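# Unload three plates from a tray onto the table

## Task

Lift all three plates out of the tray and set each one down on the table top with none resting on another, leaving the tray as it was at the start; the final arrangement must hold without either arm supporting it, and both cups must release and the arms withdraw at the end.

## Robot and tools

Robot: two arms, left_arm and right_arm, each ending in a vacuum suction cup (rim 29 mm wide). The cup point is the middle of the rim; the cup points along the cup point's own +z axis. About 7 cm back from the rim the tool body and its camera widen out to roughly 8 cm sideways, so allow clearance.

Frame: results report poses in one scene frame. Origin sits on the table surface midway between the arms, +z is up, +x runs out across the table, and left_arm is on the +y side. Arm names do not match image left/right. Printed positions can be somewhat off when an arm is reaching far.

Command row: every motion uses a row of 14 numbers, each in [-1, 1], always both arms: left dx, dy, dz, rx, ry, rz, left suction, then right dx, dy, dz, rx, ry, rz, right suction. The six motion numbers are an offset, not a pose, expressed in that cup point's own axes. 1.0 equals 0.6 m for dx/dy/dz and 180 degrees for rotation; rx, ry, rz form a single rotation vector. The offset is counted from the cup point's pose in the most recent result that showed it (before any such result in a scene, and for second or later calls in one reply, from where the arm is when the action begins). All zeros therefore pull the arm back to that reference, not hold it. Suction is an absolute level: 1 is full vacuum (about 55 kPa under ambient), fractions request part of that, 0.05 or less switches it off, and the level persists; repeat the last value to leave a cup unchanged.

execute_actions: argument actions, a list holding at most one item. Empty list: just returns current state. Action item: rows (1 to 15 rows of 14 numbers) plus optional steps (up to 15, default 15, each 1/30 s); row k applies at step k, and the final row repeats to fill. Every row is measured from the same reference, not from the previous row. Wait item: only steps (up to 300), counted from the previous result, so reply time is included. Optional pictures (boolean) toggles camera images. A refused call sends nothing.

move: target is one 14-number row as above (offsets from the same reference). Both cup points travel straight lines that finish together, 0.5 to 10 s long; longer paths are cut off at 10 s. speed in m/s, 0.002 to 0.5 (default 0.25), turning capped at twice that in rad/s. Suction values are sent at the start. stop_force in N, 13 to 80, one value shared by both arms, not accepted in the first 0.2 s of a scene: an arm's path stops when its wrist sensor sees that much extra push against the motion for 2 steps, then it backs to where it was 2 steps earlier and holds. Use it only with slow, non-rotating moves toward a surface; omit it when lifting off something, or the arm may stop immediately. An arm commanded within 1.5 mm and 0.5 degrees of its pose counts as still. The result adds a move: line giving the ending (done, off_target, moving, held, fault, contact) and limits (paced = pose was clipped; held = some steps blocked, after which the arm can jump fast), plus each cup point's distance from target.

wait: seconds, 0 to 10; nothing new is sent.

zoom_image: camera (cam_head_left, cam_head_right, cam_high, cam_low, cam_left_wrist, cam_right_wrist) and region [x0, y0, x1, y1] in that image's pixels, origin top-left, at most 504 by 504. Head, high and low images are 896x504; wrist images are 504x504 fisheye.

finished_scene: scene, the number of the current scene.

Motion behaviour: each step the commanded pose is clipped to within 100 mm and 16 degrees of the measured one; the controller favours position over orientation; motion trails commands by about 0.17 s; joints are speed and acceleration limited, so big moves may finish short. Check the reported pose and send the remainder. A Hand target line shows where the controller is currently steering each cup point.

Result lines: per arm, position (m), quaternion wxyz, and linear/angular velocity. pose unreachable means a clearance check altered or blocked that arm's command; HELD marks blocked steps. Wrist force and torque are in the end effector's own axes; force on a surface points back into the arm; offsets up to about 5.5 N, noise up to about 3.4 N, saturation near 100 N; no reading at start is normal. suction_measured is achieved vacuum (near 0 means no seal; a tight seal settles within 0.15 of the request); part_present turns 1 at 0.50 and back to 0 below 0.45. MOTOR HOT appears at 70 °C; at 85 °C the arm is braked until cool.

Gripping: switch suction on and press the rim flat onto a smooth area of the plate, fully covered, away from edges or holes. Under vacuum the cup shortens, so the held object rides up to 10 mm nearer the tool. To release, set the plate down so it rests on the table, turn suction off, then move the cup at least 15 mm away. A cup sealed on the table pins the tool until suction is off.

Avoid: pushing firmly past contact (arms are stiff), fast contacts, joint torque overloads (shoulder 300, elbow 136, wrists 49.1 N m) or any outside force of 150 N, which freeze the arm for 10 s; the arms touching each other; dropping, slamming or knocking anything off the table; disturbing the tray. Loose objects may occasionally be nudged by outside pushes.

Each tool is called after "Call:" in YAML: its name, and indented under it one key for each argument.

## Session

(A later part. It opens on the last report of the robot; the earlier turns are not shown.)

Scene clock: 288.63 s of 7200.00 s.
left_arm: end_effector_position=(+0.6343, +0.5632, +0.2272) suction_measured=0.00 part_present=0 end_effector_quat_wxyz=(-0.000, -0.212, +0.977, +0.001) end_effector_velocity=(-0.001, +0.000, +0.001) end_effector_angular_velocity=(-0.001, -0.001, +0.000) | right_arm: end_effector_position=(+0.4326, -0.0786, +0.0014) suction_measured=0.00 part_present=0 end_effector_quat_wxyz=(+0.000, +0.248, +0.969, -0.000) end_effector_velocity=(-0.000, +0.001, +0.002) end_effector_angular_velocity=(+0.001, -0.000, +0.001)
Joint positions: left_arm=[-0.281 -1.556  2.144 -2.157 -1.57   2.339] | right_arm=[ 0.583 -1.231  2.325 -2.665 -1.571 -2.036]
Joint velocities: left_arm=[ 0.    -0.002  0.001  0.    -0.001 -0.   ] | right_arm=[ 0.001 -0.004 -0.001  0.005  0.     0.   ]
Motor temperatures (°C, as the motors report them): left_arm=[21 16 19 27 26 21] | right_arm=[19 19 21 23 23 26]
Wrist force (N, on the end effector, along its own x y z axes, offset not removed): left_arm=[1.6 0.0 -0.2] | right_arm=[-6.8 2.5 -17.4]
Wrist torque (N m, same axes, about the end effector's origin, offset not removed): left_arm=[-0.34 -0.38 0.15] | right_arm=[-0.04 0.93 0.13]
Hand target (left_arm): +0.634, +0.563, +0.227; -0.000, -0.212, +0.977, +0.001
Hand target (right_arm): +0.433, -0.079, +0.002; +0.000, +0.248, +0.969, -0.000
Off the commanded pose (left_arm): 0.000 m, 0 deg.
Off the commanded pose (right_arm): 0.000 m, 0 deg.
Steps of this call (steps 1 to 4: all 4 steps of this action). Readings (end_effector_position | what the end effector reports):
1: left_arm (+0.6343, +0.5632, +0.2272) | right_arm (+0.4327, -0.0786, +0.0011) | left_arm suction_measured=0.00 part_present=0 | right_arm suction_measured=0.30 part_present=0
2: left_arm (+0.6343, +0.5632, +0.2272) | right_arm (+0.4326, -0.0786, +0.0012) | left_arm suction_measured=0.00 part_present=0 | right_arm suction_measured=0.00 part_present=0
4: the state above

Call:
move:
  target: [0,0,0,0,0,0,0, 0,0,-0.1727,0,0,0,0]
  speed: 0.25

Call:
move:
  target: [0,0,0,0,0,0,0, -0.4765,0.0088,0.1283,0,0,0,0]
  speed: 0.4

Call:
move:
  target: [0,0,0,0,0,0,0, 0,0,0.0317,0,0,0,1]
  speed: 0.035
  stop_force: 18

Scene clock: 294.20 s of 7200.00 s.
left_arm: end_effector_position=(+0.6343, +0.5632, +0.2272) suction_measured=0.00 part_present=0 end_effector_quat_wxyz=(-0.000, -0.212, +0.977, +0.001) end_effector_velocity=(+0.000, -0.000, +0.003) end_effector_angular_velocity=(-0.002, -0.004, -0.000) | right_arm: end_effector_position=(+0.4325, -0.0787, +0.1048) suction_measured=0.00 part_present=0 end_effector_quat_wxyz=(+0.000, +0.248, +0.969, -0.000) end_effector_velocity=(-0.001, +0.001, +0.002) end_effector_angular_velocity=(+0.001, +0.000, +0.003)
Joint positions: left_arm=[-0.281 -1.556  2.144 -2.157 -1.57   2.339] | right_arm=[ 0.583 -1.419  2.277 -2.429 -1.571 -2.036]
Joint velocities: left_arm=[ 0.    -0.003 -0.001  0.    -0.     0.001] | right_arm=[ 0.002 -0.004 -0.002  0.005  0.001 -0.001]
Motor temperatures (°C, as the motors report them): left_arm=[21 16 19 27 26 21] | right_arm=[19 19 21 23 23 26]
Wrist force (N, on the end effector, along its own x y z axes, offset not removed): left_arm=[-0.3 2.8 -0.3] | right_arm=[0.4 1.1 1.9]
Wrist torque (N m, same axes, about the end effector's origin, offset not removed): left_arm=[0.01 -0.17 0.15] | right_arm=[0.14 0.10 -0.15]
Hand target (left_arm): +0.634, +0.563, +0.227; -0.000, -0.212, +0.977, +0.001
Hand target (right_arm): +0.433, -0.079, +0.105; +0.000, +0.248, +0.969, -0.000
Off the commanded pose (left_arm): 0.000 m, 0 deg.
Off the commanded pose (right_arm): 0.000 m, 0 deg.
After step 90, 1.57 s passed at rest.
move: done

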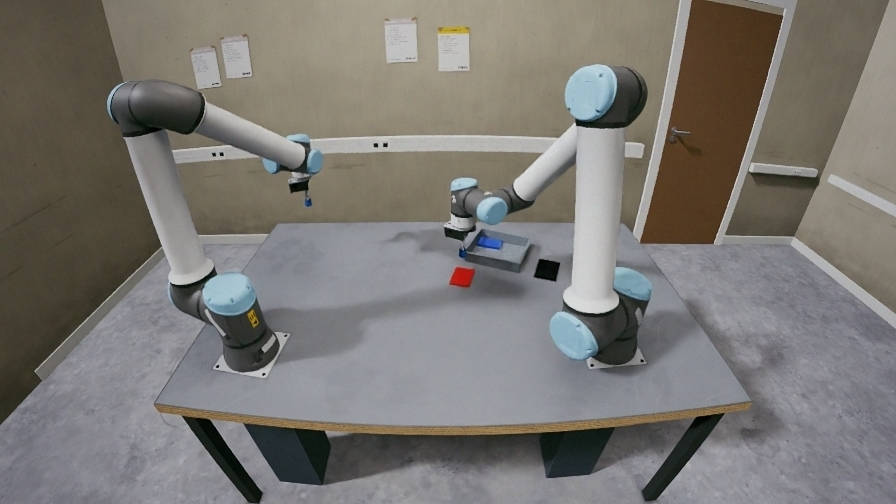

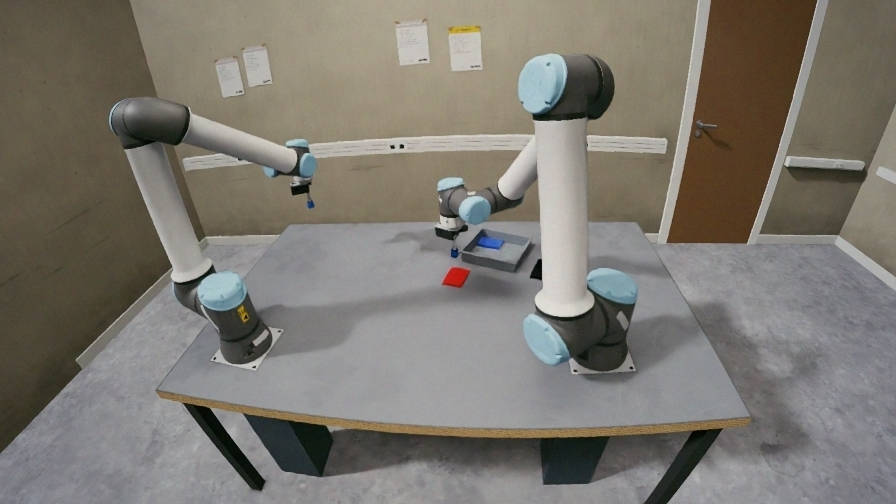

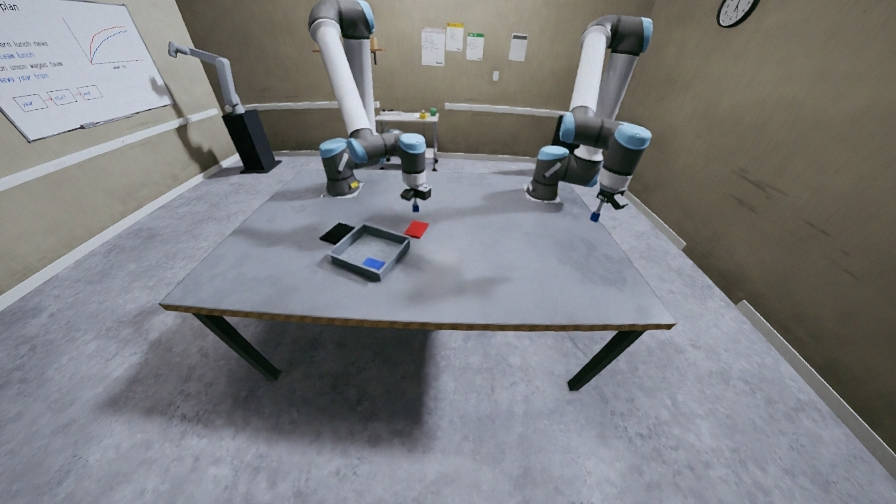

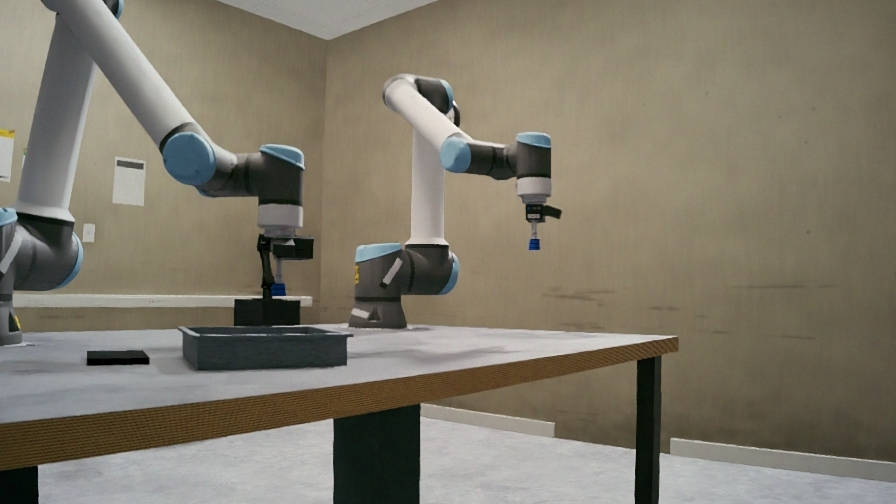

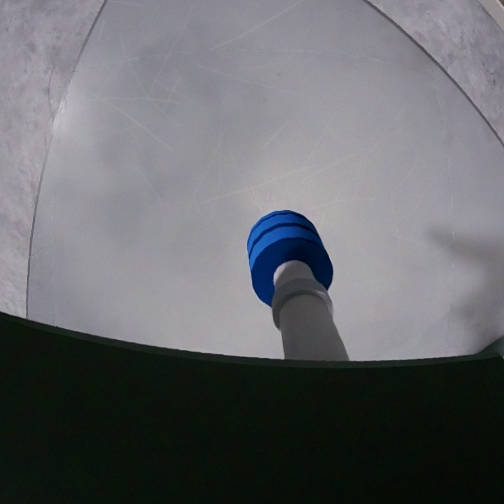

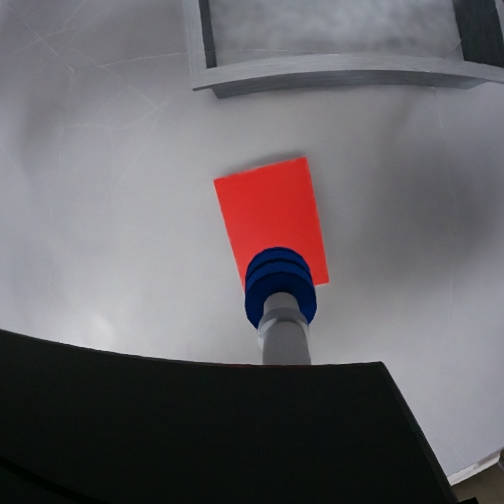

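Scene clock: 295.63 s of 7200.00 s.
left_arm: end_effector_position=(+0.6343, +0.5632, +0.2272) suction_measured=0.00 part_present=0 end_effector_quat_wxyz=(-0.000, -0.212, +0.977, +0.001) end_effector_velocity=(-0.001, -0.000, -0.000) end_effector_angular_velocity=(-0.001, +0.002, -0.000) | right_arm: end_effector_position=(+0.6855, -0.2117, +0.0280) suction_measured=0.00 part_present=0 end_effector_quat_wxyz=(+0.000, +0.248, +0.969, -0.000) end_effector_velocity=(+0.001, -0.001, -0.001) end_effector_angular_velocity=(-0.001, +0.001, +0.001)
Joint positions: left_arm=[-0.281 -1.556  2.144 -2.157 -1.57   2.339] | right_arm=[ 0.23  -1.154  2.1   -2.517 -1.571 -2.388]
Joint velocities: left_arm=[-0.    -0.     0.001  0.001 -0.001 -0.   ] | right_arm=[-0.001  0.002 -0.002  0.001 -0.001 -0.003]
Motor temperatures (°C, as the motors report them): left_arm=[21 16 19 27 26 21] | right_arm=[19 19 21 23 23 26]
Wrist force (N, on the end effector, along its own x y z axes, offset not removed): left_arm=[0.9 2.5 -1.8] | right_arm=[-0.5 -0.5 3.9]
Wrist torque (N m, same axes, about the end effector's origin, offset not removed): left_arm=[-0.08 -0.26 0.20] | right_arm=[-0.09 0.24 -0.11]
Hand target (left_arm): +0.634, +0.563, +0.227; -0.000, -0.212, +0.977, +0.001
Hand target (right_arm): +0.686, -0.212, +0.028; +0.000, +0.248, +0.969, -0.000
Off the commanded pose (left_arm): 0.000 m, 0 deg.
Off the commanded pose (right_arm): 0.000 m, 0 deg.
move: done

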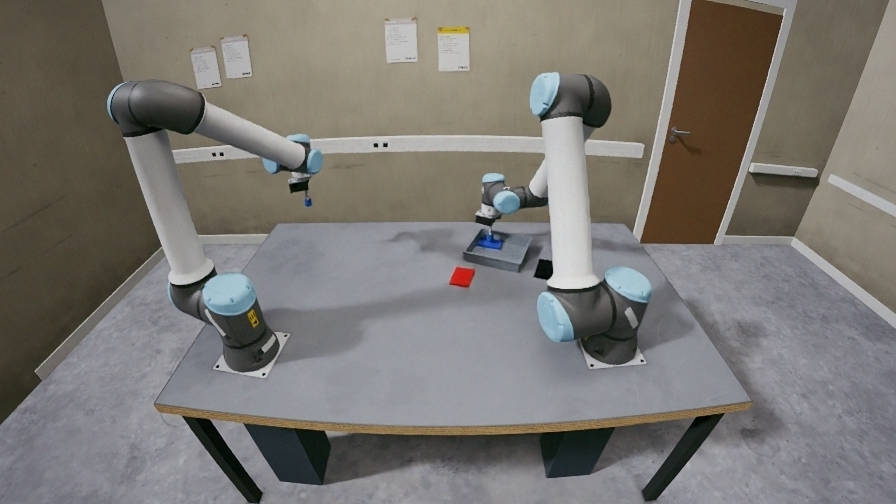

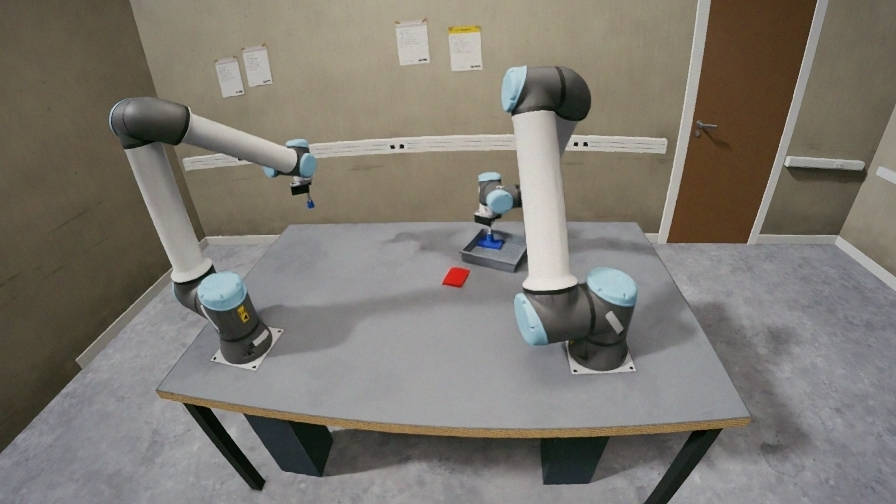

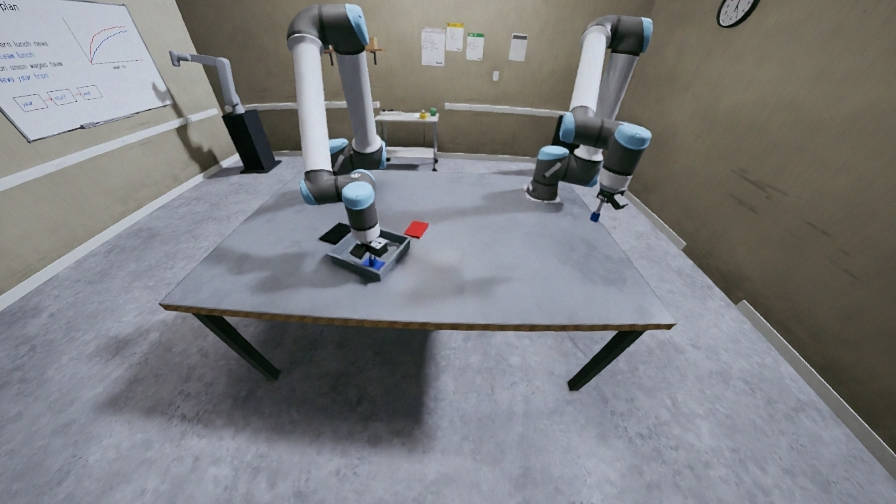

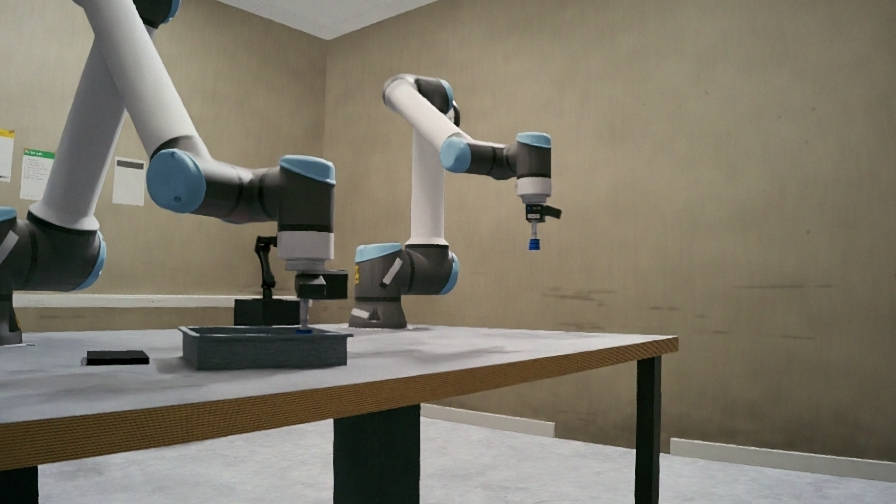

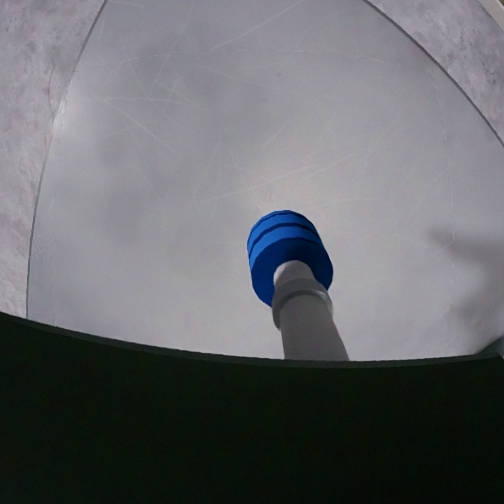

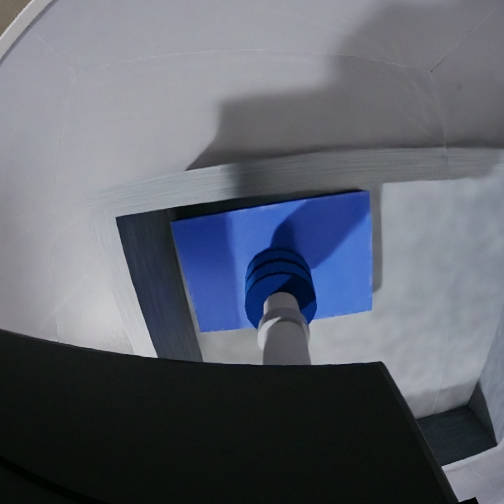

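Scene clock: 296.50 s of 7200.00 s.
left_arm: end_effector_position=(+0.6343, +0.5632, +0.2272) suction_measured=0.00 part_present=0 end_effector_quat_wxyz=(-0.000, -0.212, +0.977, +0.001) end_effector_velocity=(+0.000, -0.001, +0.001) end_effector_angular_velocity=(-0.002, -0.000, -0.000) | right_arm: end_effector_position=(+0.6855, -0.2117, +0.0092) suction_measured=0.43 part_present=0 end_effector_quat_wxyz=(+0.000, +0.248, +0.969, -0.000) end_effector_velocity=(+0.000, -0.000, -0.002) end_effector_angular_velocity=(-0.001, -0.000, -0.001)
Joint positions: left_arm=[-0.281 -1.556  2.144 -2.157 -1.57   2.339] | right_arm=[ 0.23  -1.124  2.106 -2.552 -1.571 -2.388]
Joint velocities: left_arm=[ 0.    -0.    -0.001  0.    -0.002  0.   ] | right_arm=[-0.     0.004  0.001 -0.004 -0.001  0.001]
Motor temperatures (°C, as the motors report them): left_arm=[21 16 19 27 26 21] | right_arm=[19 19 21 23 23 26]
Wrist force (N, on the end effector, along its own x y z axes, offset not removed): left_arm=[-0.4 3.0 0.2] | right_arm=[-5.0 4.5 2.2]
Wrist torque (N m, same axes, about the end effector's origin, offset not removed): left_arm=[0.00 -0.06 0.11] | right_arm=[0.56 0.91 -0.10]
Hand target (left_arm): +0.634, +0.563, +0.227; -0.000, -0.212, +0.977, +0.001
Hand target (right_arm): +0.685, -0.212, +0.009; +0.000, +0.248, +0.969, -0.000
Off the commanded pose (left_arm): 0.000 m, 0 deg.
Off the commanded pose (right_arm): 0.000 m, 0 deg.
move: done

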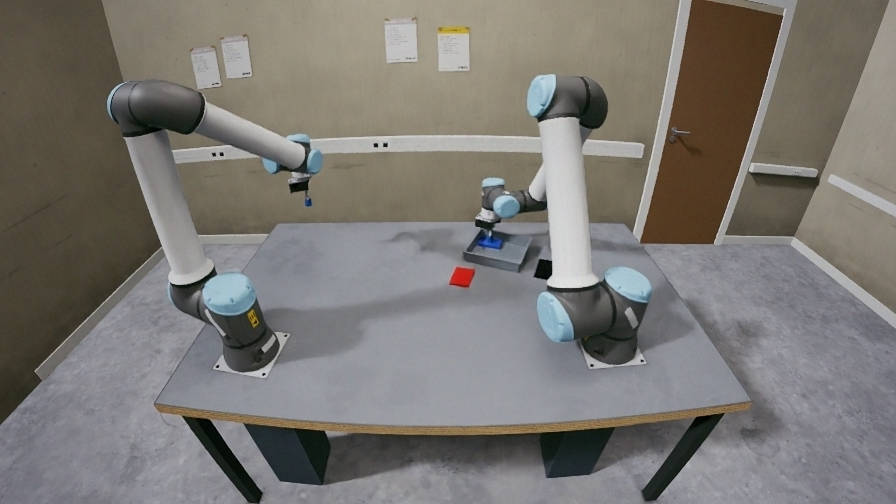

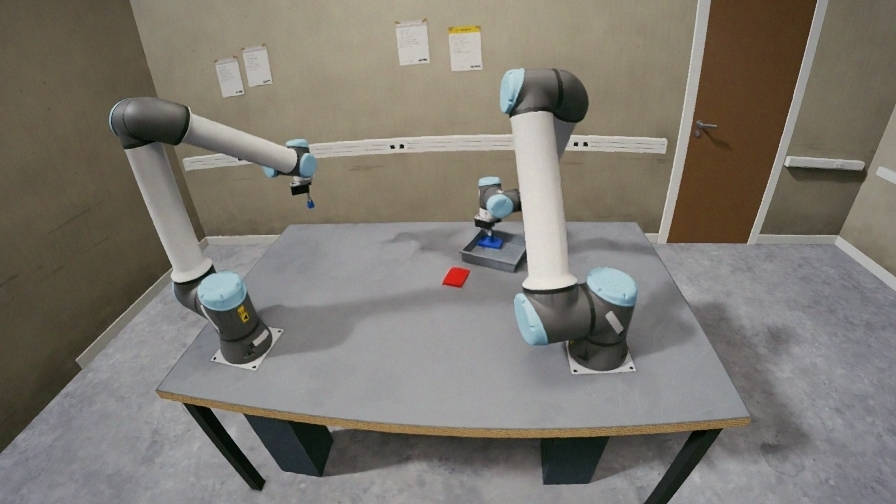

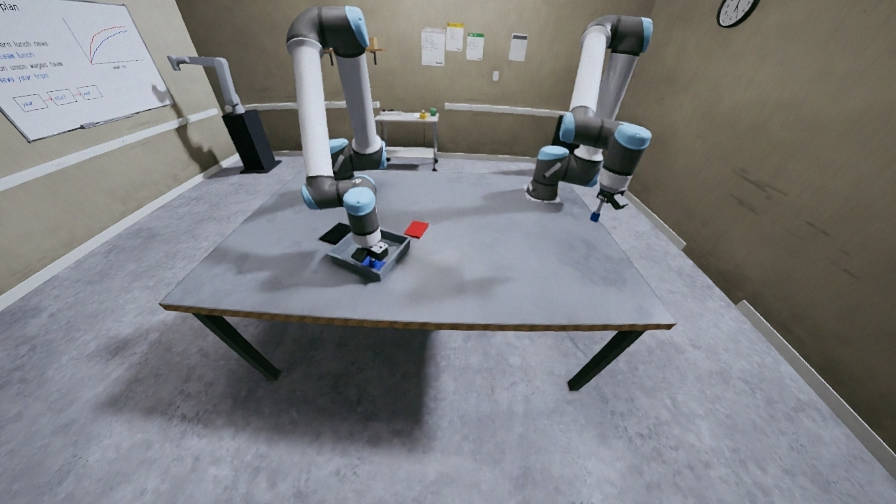

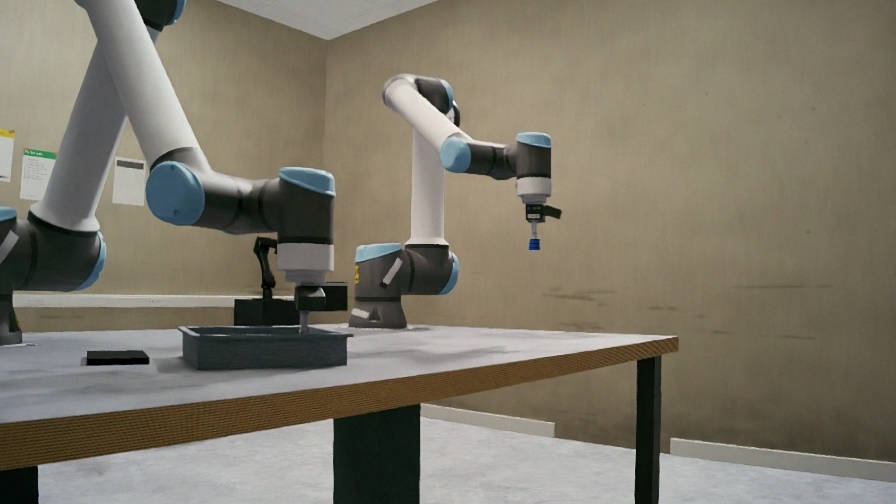

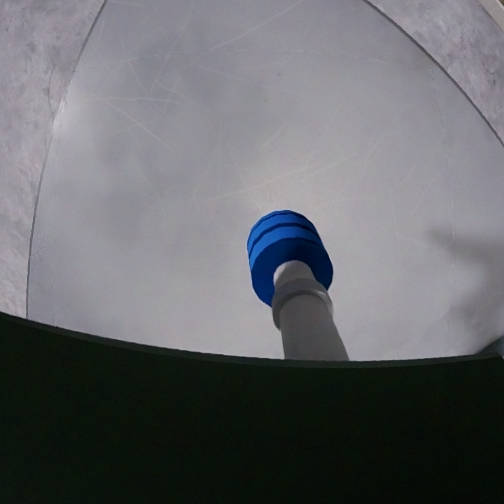

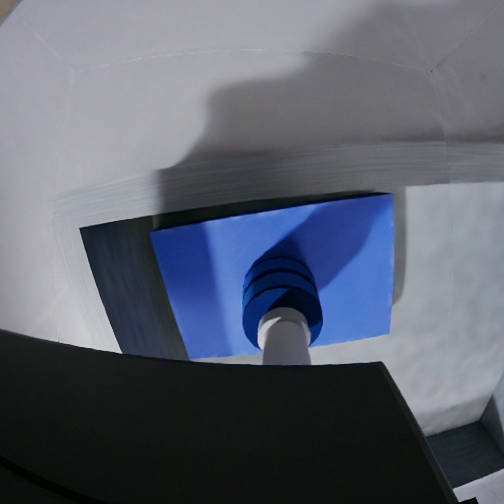

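Call:
execute_actions:
  actions: []

Scene clock: 305.27 s of 7200.00 s.
left_arm: end_effector_position=(+0.6343, +0.5632, +0.2272) suction_measured=0.00 part_present=0 end_effector_quat_wxyz=(-0.000, -0.212, +0.977, +0.001) end_effector_velocity=(+0.001, -0.000, -0.000) end_effector_angular_velocity=(+0.001, -0.000, -0.000) | right_arm: end_effector_position=(+0.6855, -0.2117, +0.0090) suction_measured=1.00 part_present=1 end_effector_quat_wxyz=(+0.000, +0.248, +0.969, -0.000) end_effector_velocity=(+0.000, -0.000, -0.000) end_effector_angular_velocity=(+0.000, -0.000, -0.001)
Joint positions: left_arm=[-0.281 -1.556  2.144 -2.157 -1.57   2.339] | right_arm=[ 0.23  -1.124  2.106 -2.552 -1.571 -2.388]
Joint velocities: left_arm=[-0.     0.001 -0.001 -0.     0.001 -0.   ] | right_arm=[-0.     0.    -0.    -0.001  0.     0.001]
Motor temperatures (°C, as the motors report them): left_arm=[21 16 19 27 26 21] | right_arm=[19 19 21 23 23 26]
Wrist force (N, on the end effector, along its own x y z axes, offset not removed): left_arm=[0.5 2.6 -2.5] | right_arm=[-2.6 4.1 2.5]
Wrist torque (N m, same axes, about the end effector's origin, offset not removed): left_arm=[0.01 -0.24 0.14] | right_arm=[0.53 0.56 -0.07]
Hand target (left_arm): +0.634, +0.563, +0.227; -0.000, -0.212, +0.977, +0.001
Hand target (right_arm): +0.685, -0.212, +0.009; +0.000, +0.248, +0.969, -0.000
Off the commanded pose (left_arm): 0.000 m, 0 deg.
Off the commanded pose (right_arm): 0.000 m, 0 deg.
Steps of this call (steps 1 to 263: nothing new was sent). Readings (end_effector_position | what the end effector reports):
1: left_arm (+0.6343, +0.5632, +0.2272) | right_arm (+0.6855, -0.2117, +0.0091) | left_arm suction_measured=0.00 part_present=0 | right_arm suction_measured=0.49 part_present=0
2: left_arm (+0.6343, +0.5632, +0.2272) | right_arm (+0.6855, -0.2117, +0.0091) | left_arm suction_measured=0.00 part_present=0 | right_arm suction_measured=0.55 part_present=1
4: left_arm (+0.6343, +0.5632, +0.2272) | right_arm (+0.6855, -0.2117, +0.0090) | left_arm suction_measured=0.00 part_present=0 | right_arm suction_measured=0.65 part_present=1
8: left_arm (+0.6343, +0.5632, +0.2272) | right_arm (+0.6855, -0.2117, +0.0090) | left_arm suction_measured=0.00 part_present=0 | right_arm suction_measured=0.80 part_present=1
263: the state above

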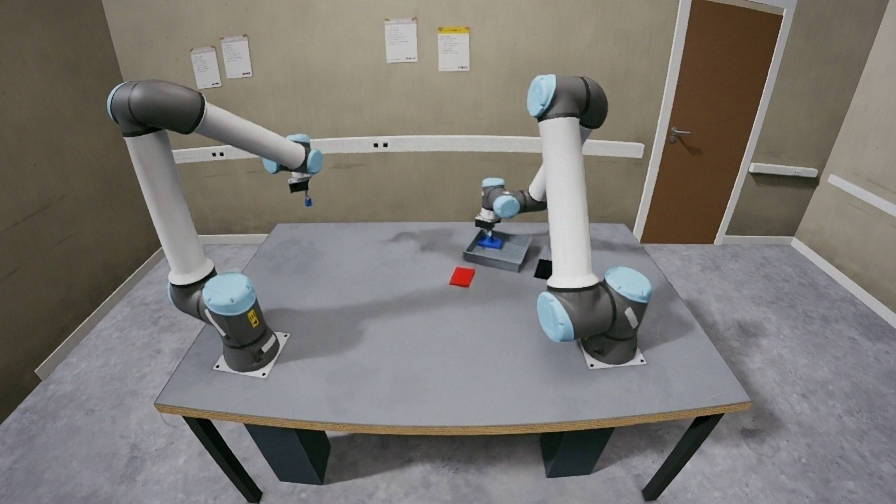

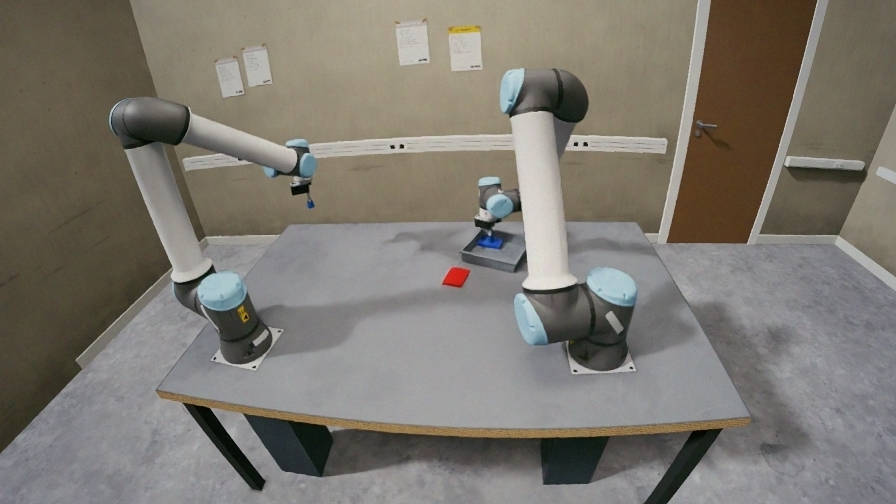

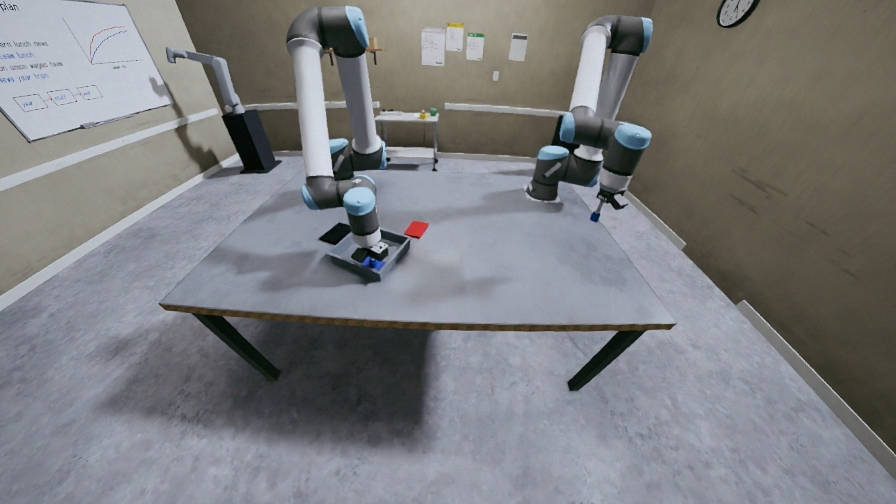

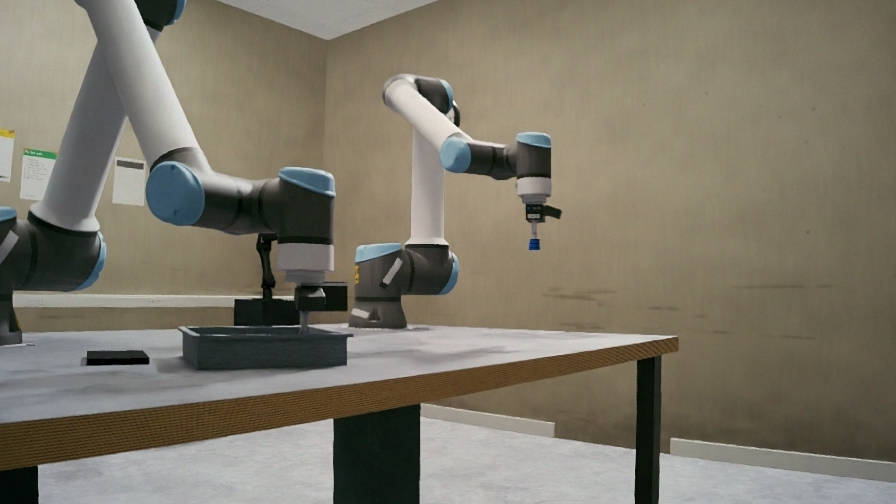

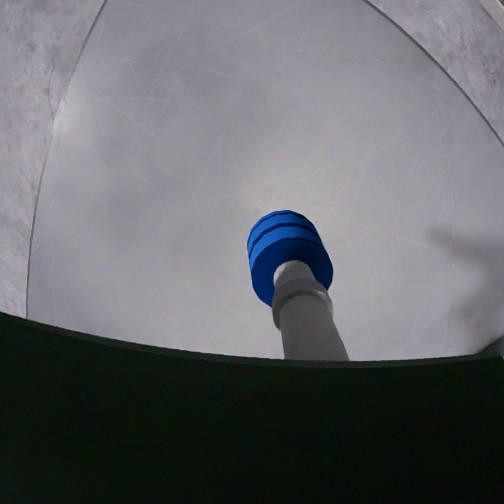

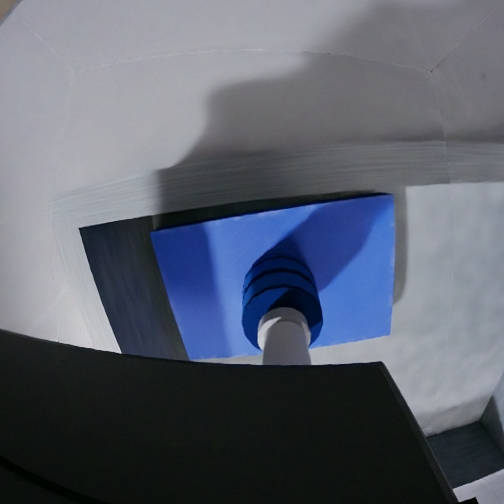

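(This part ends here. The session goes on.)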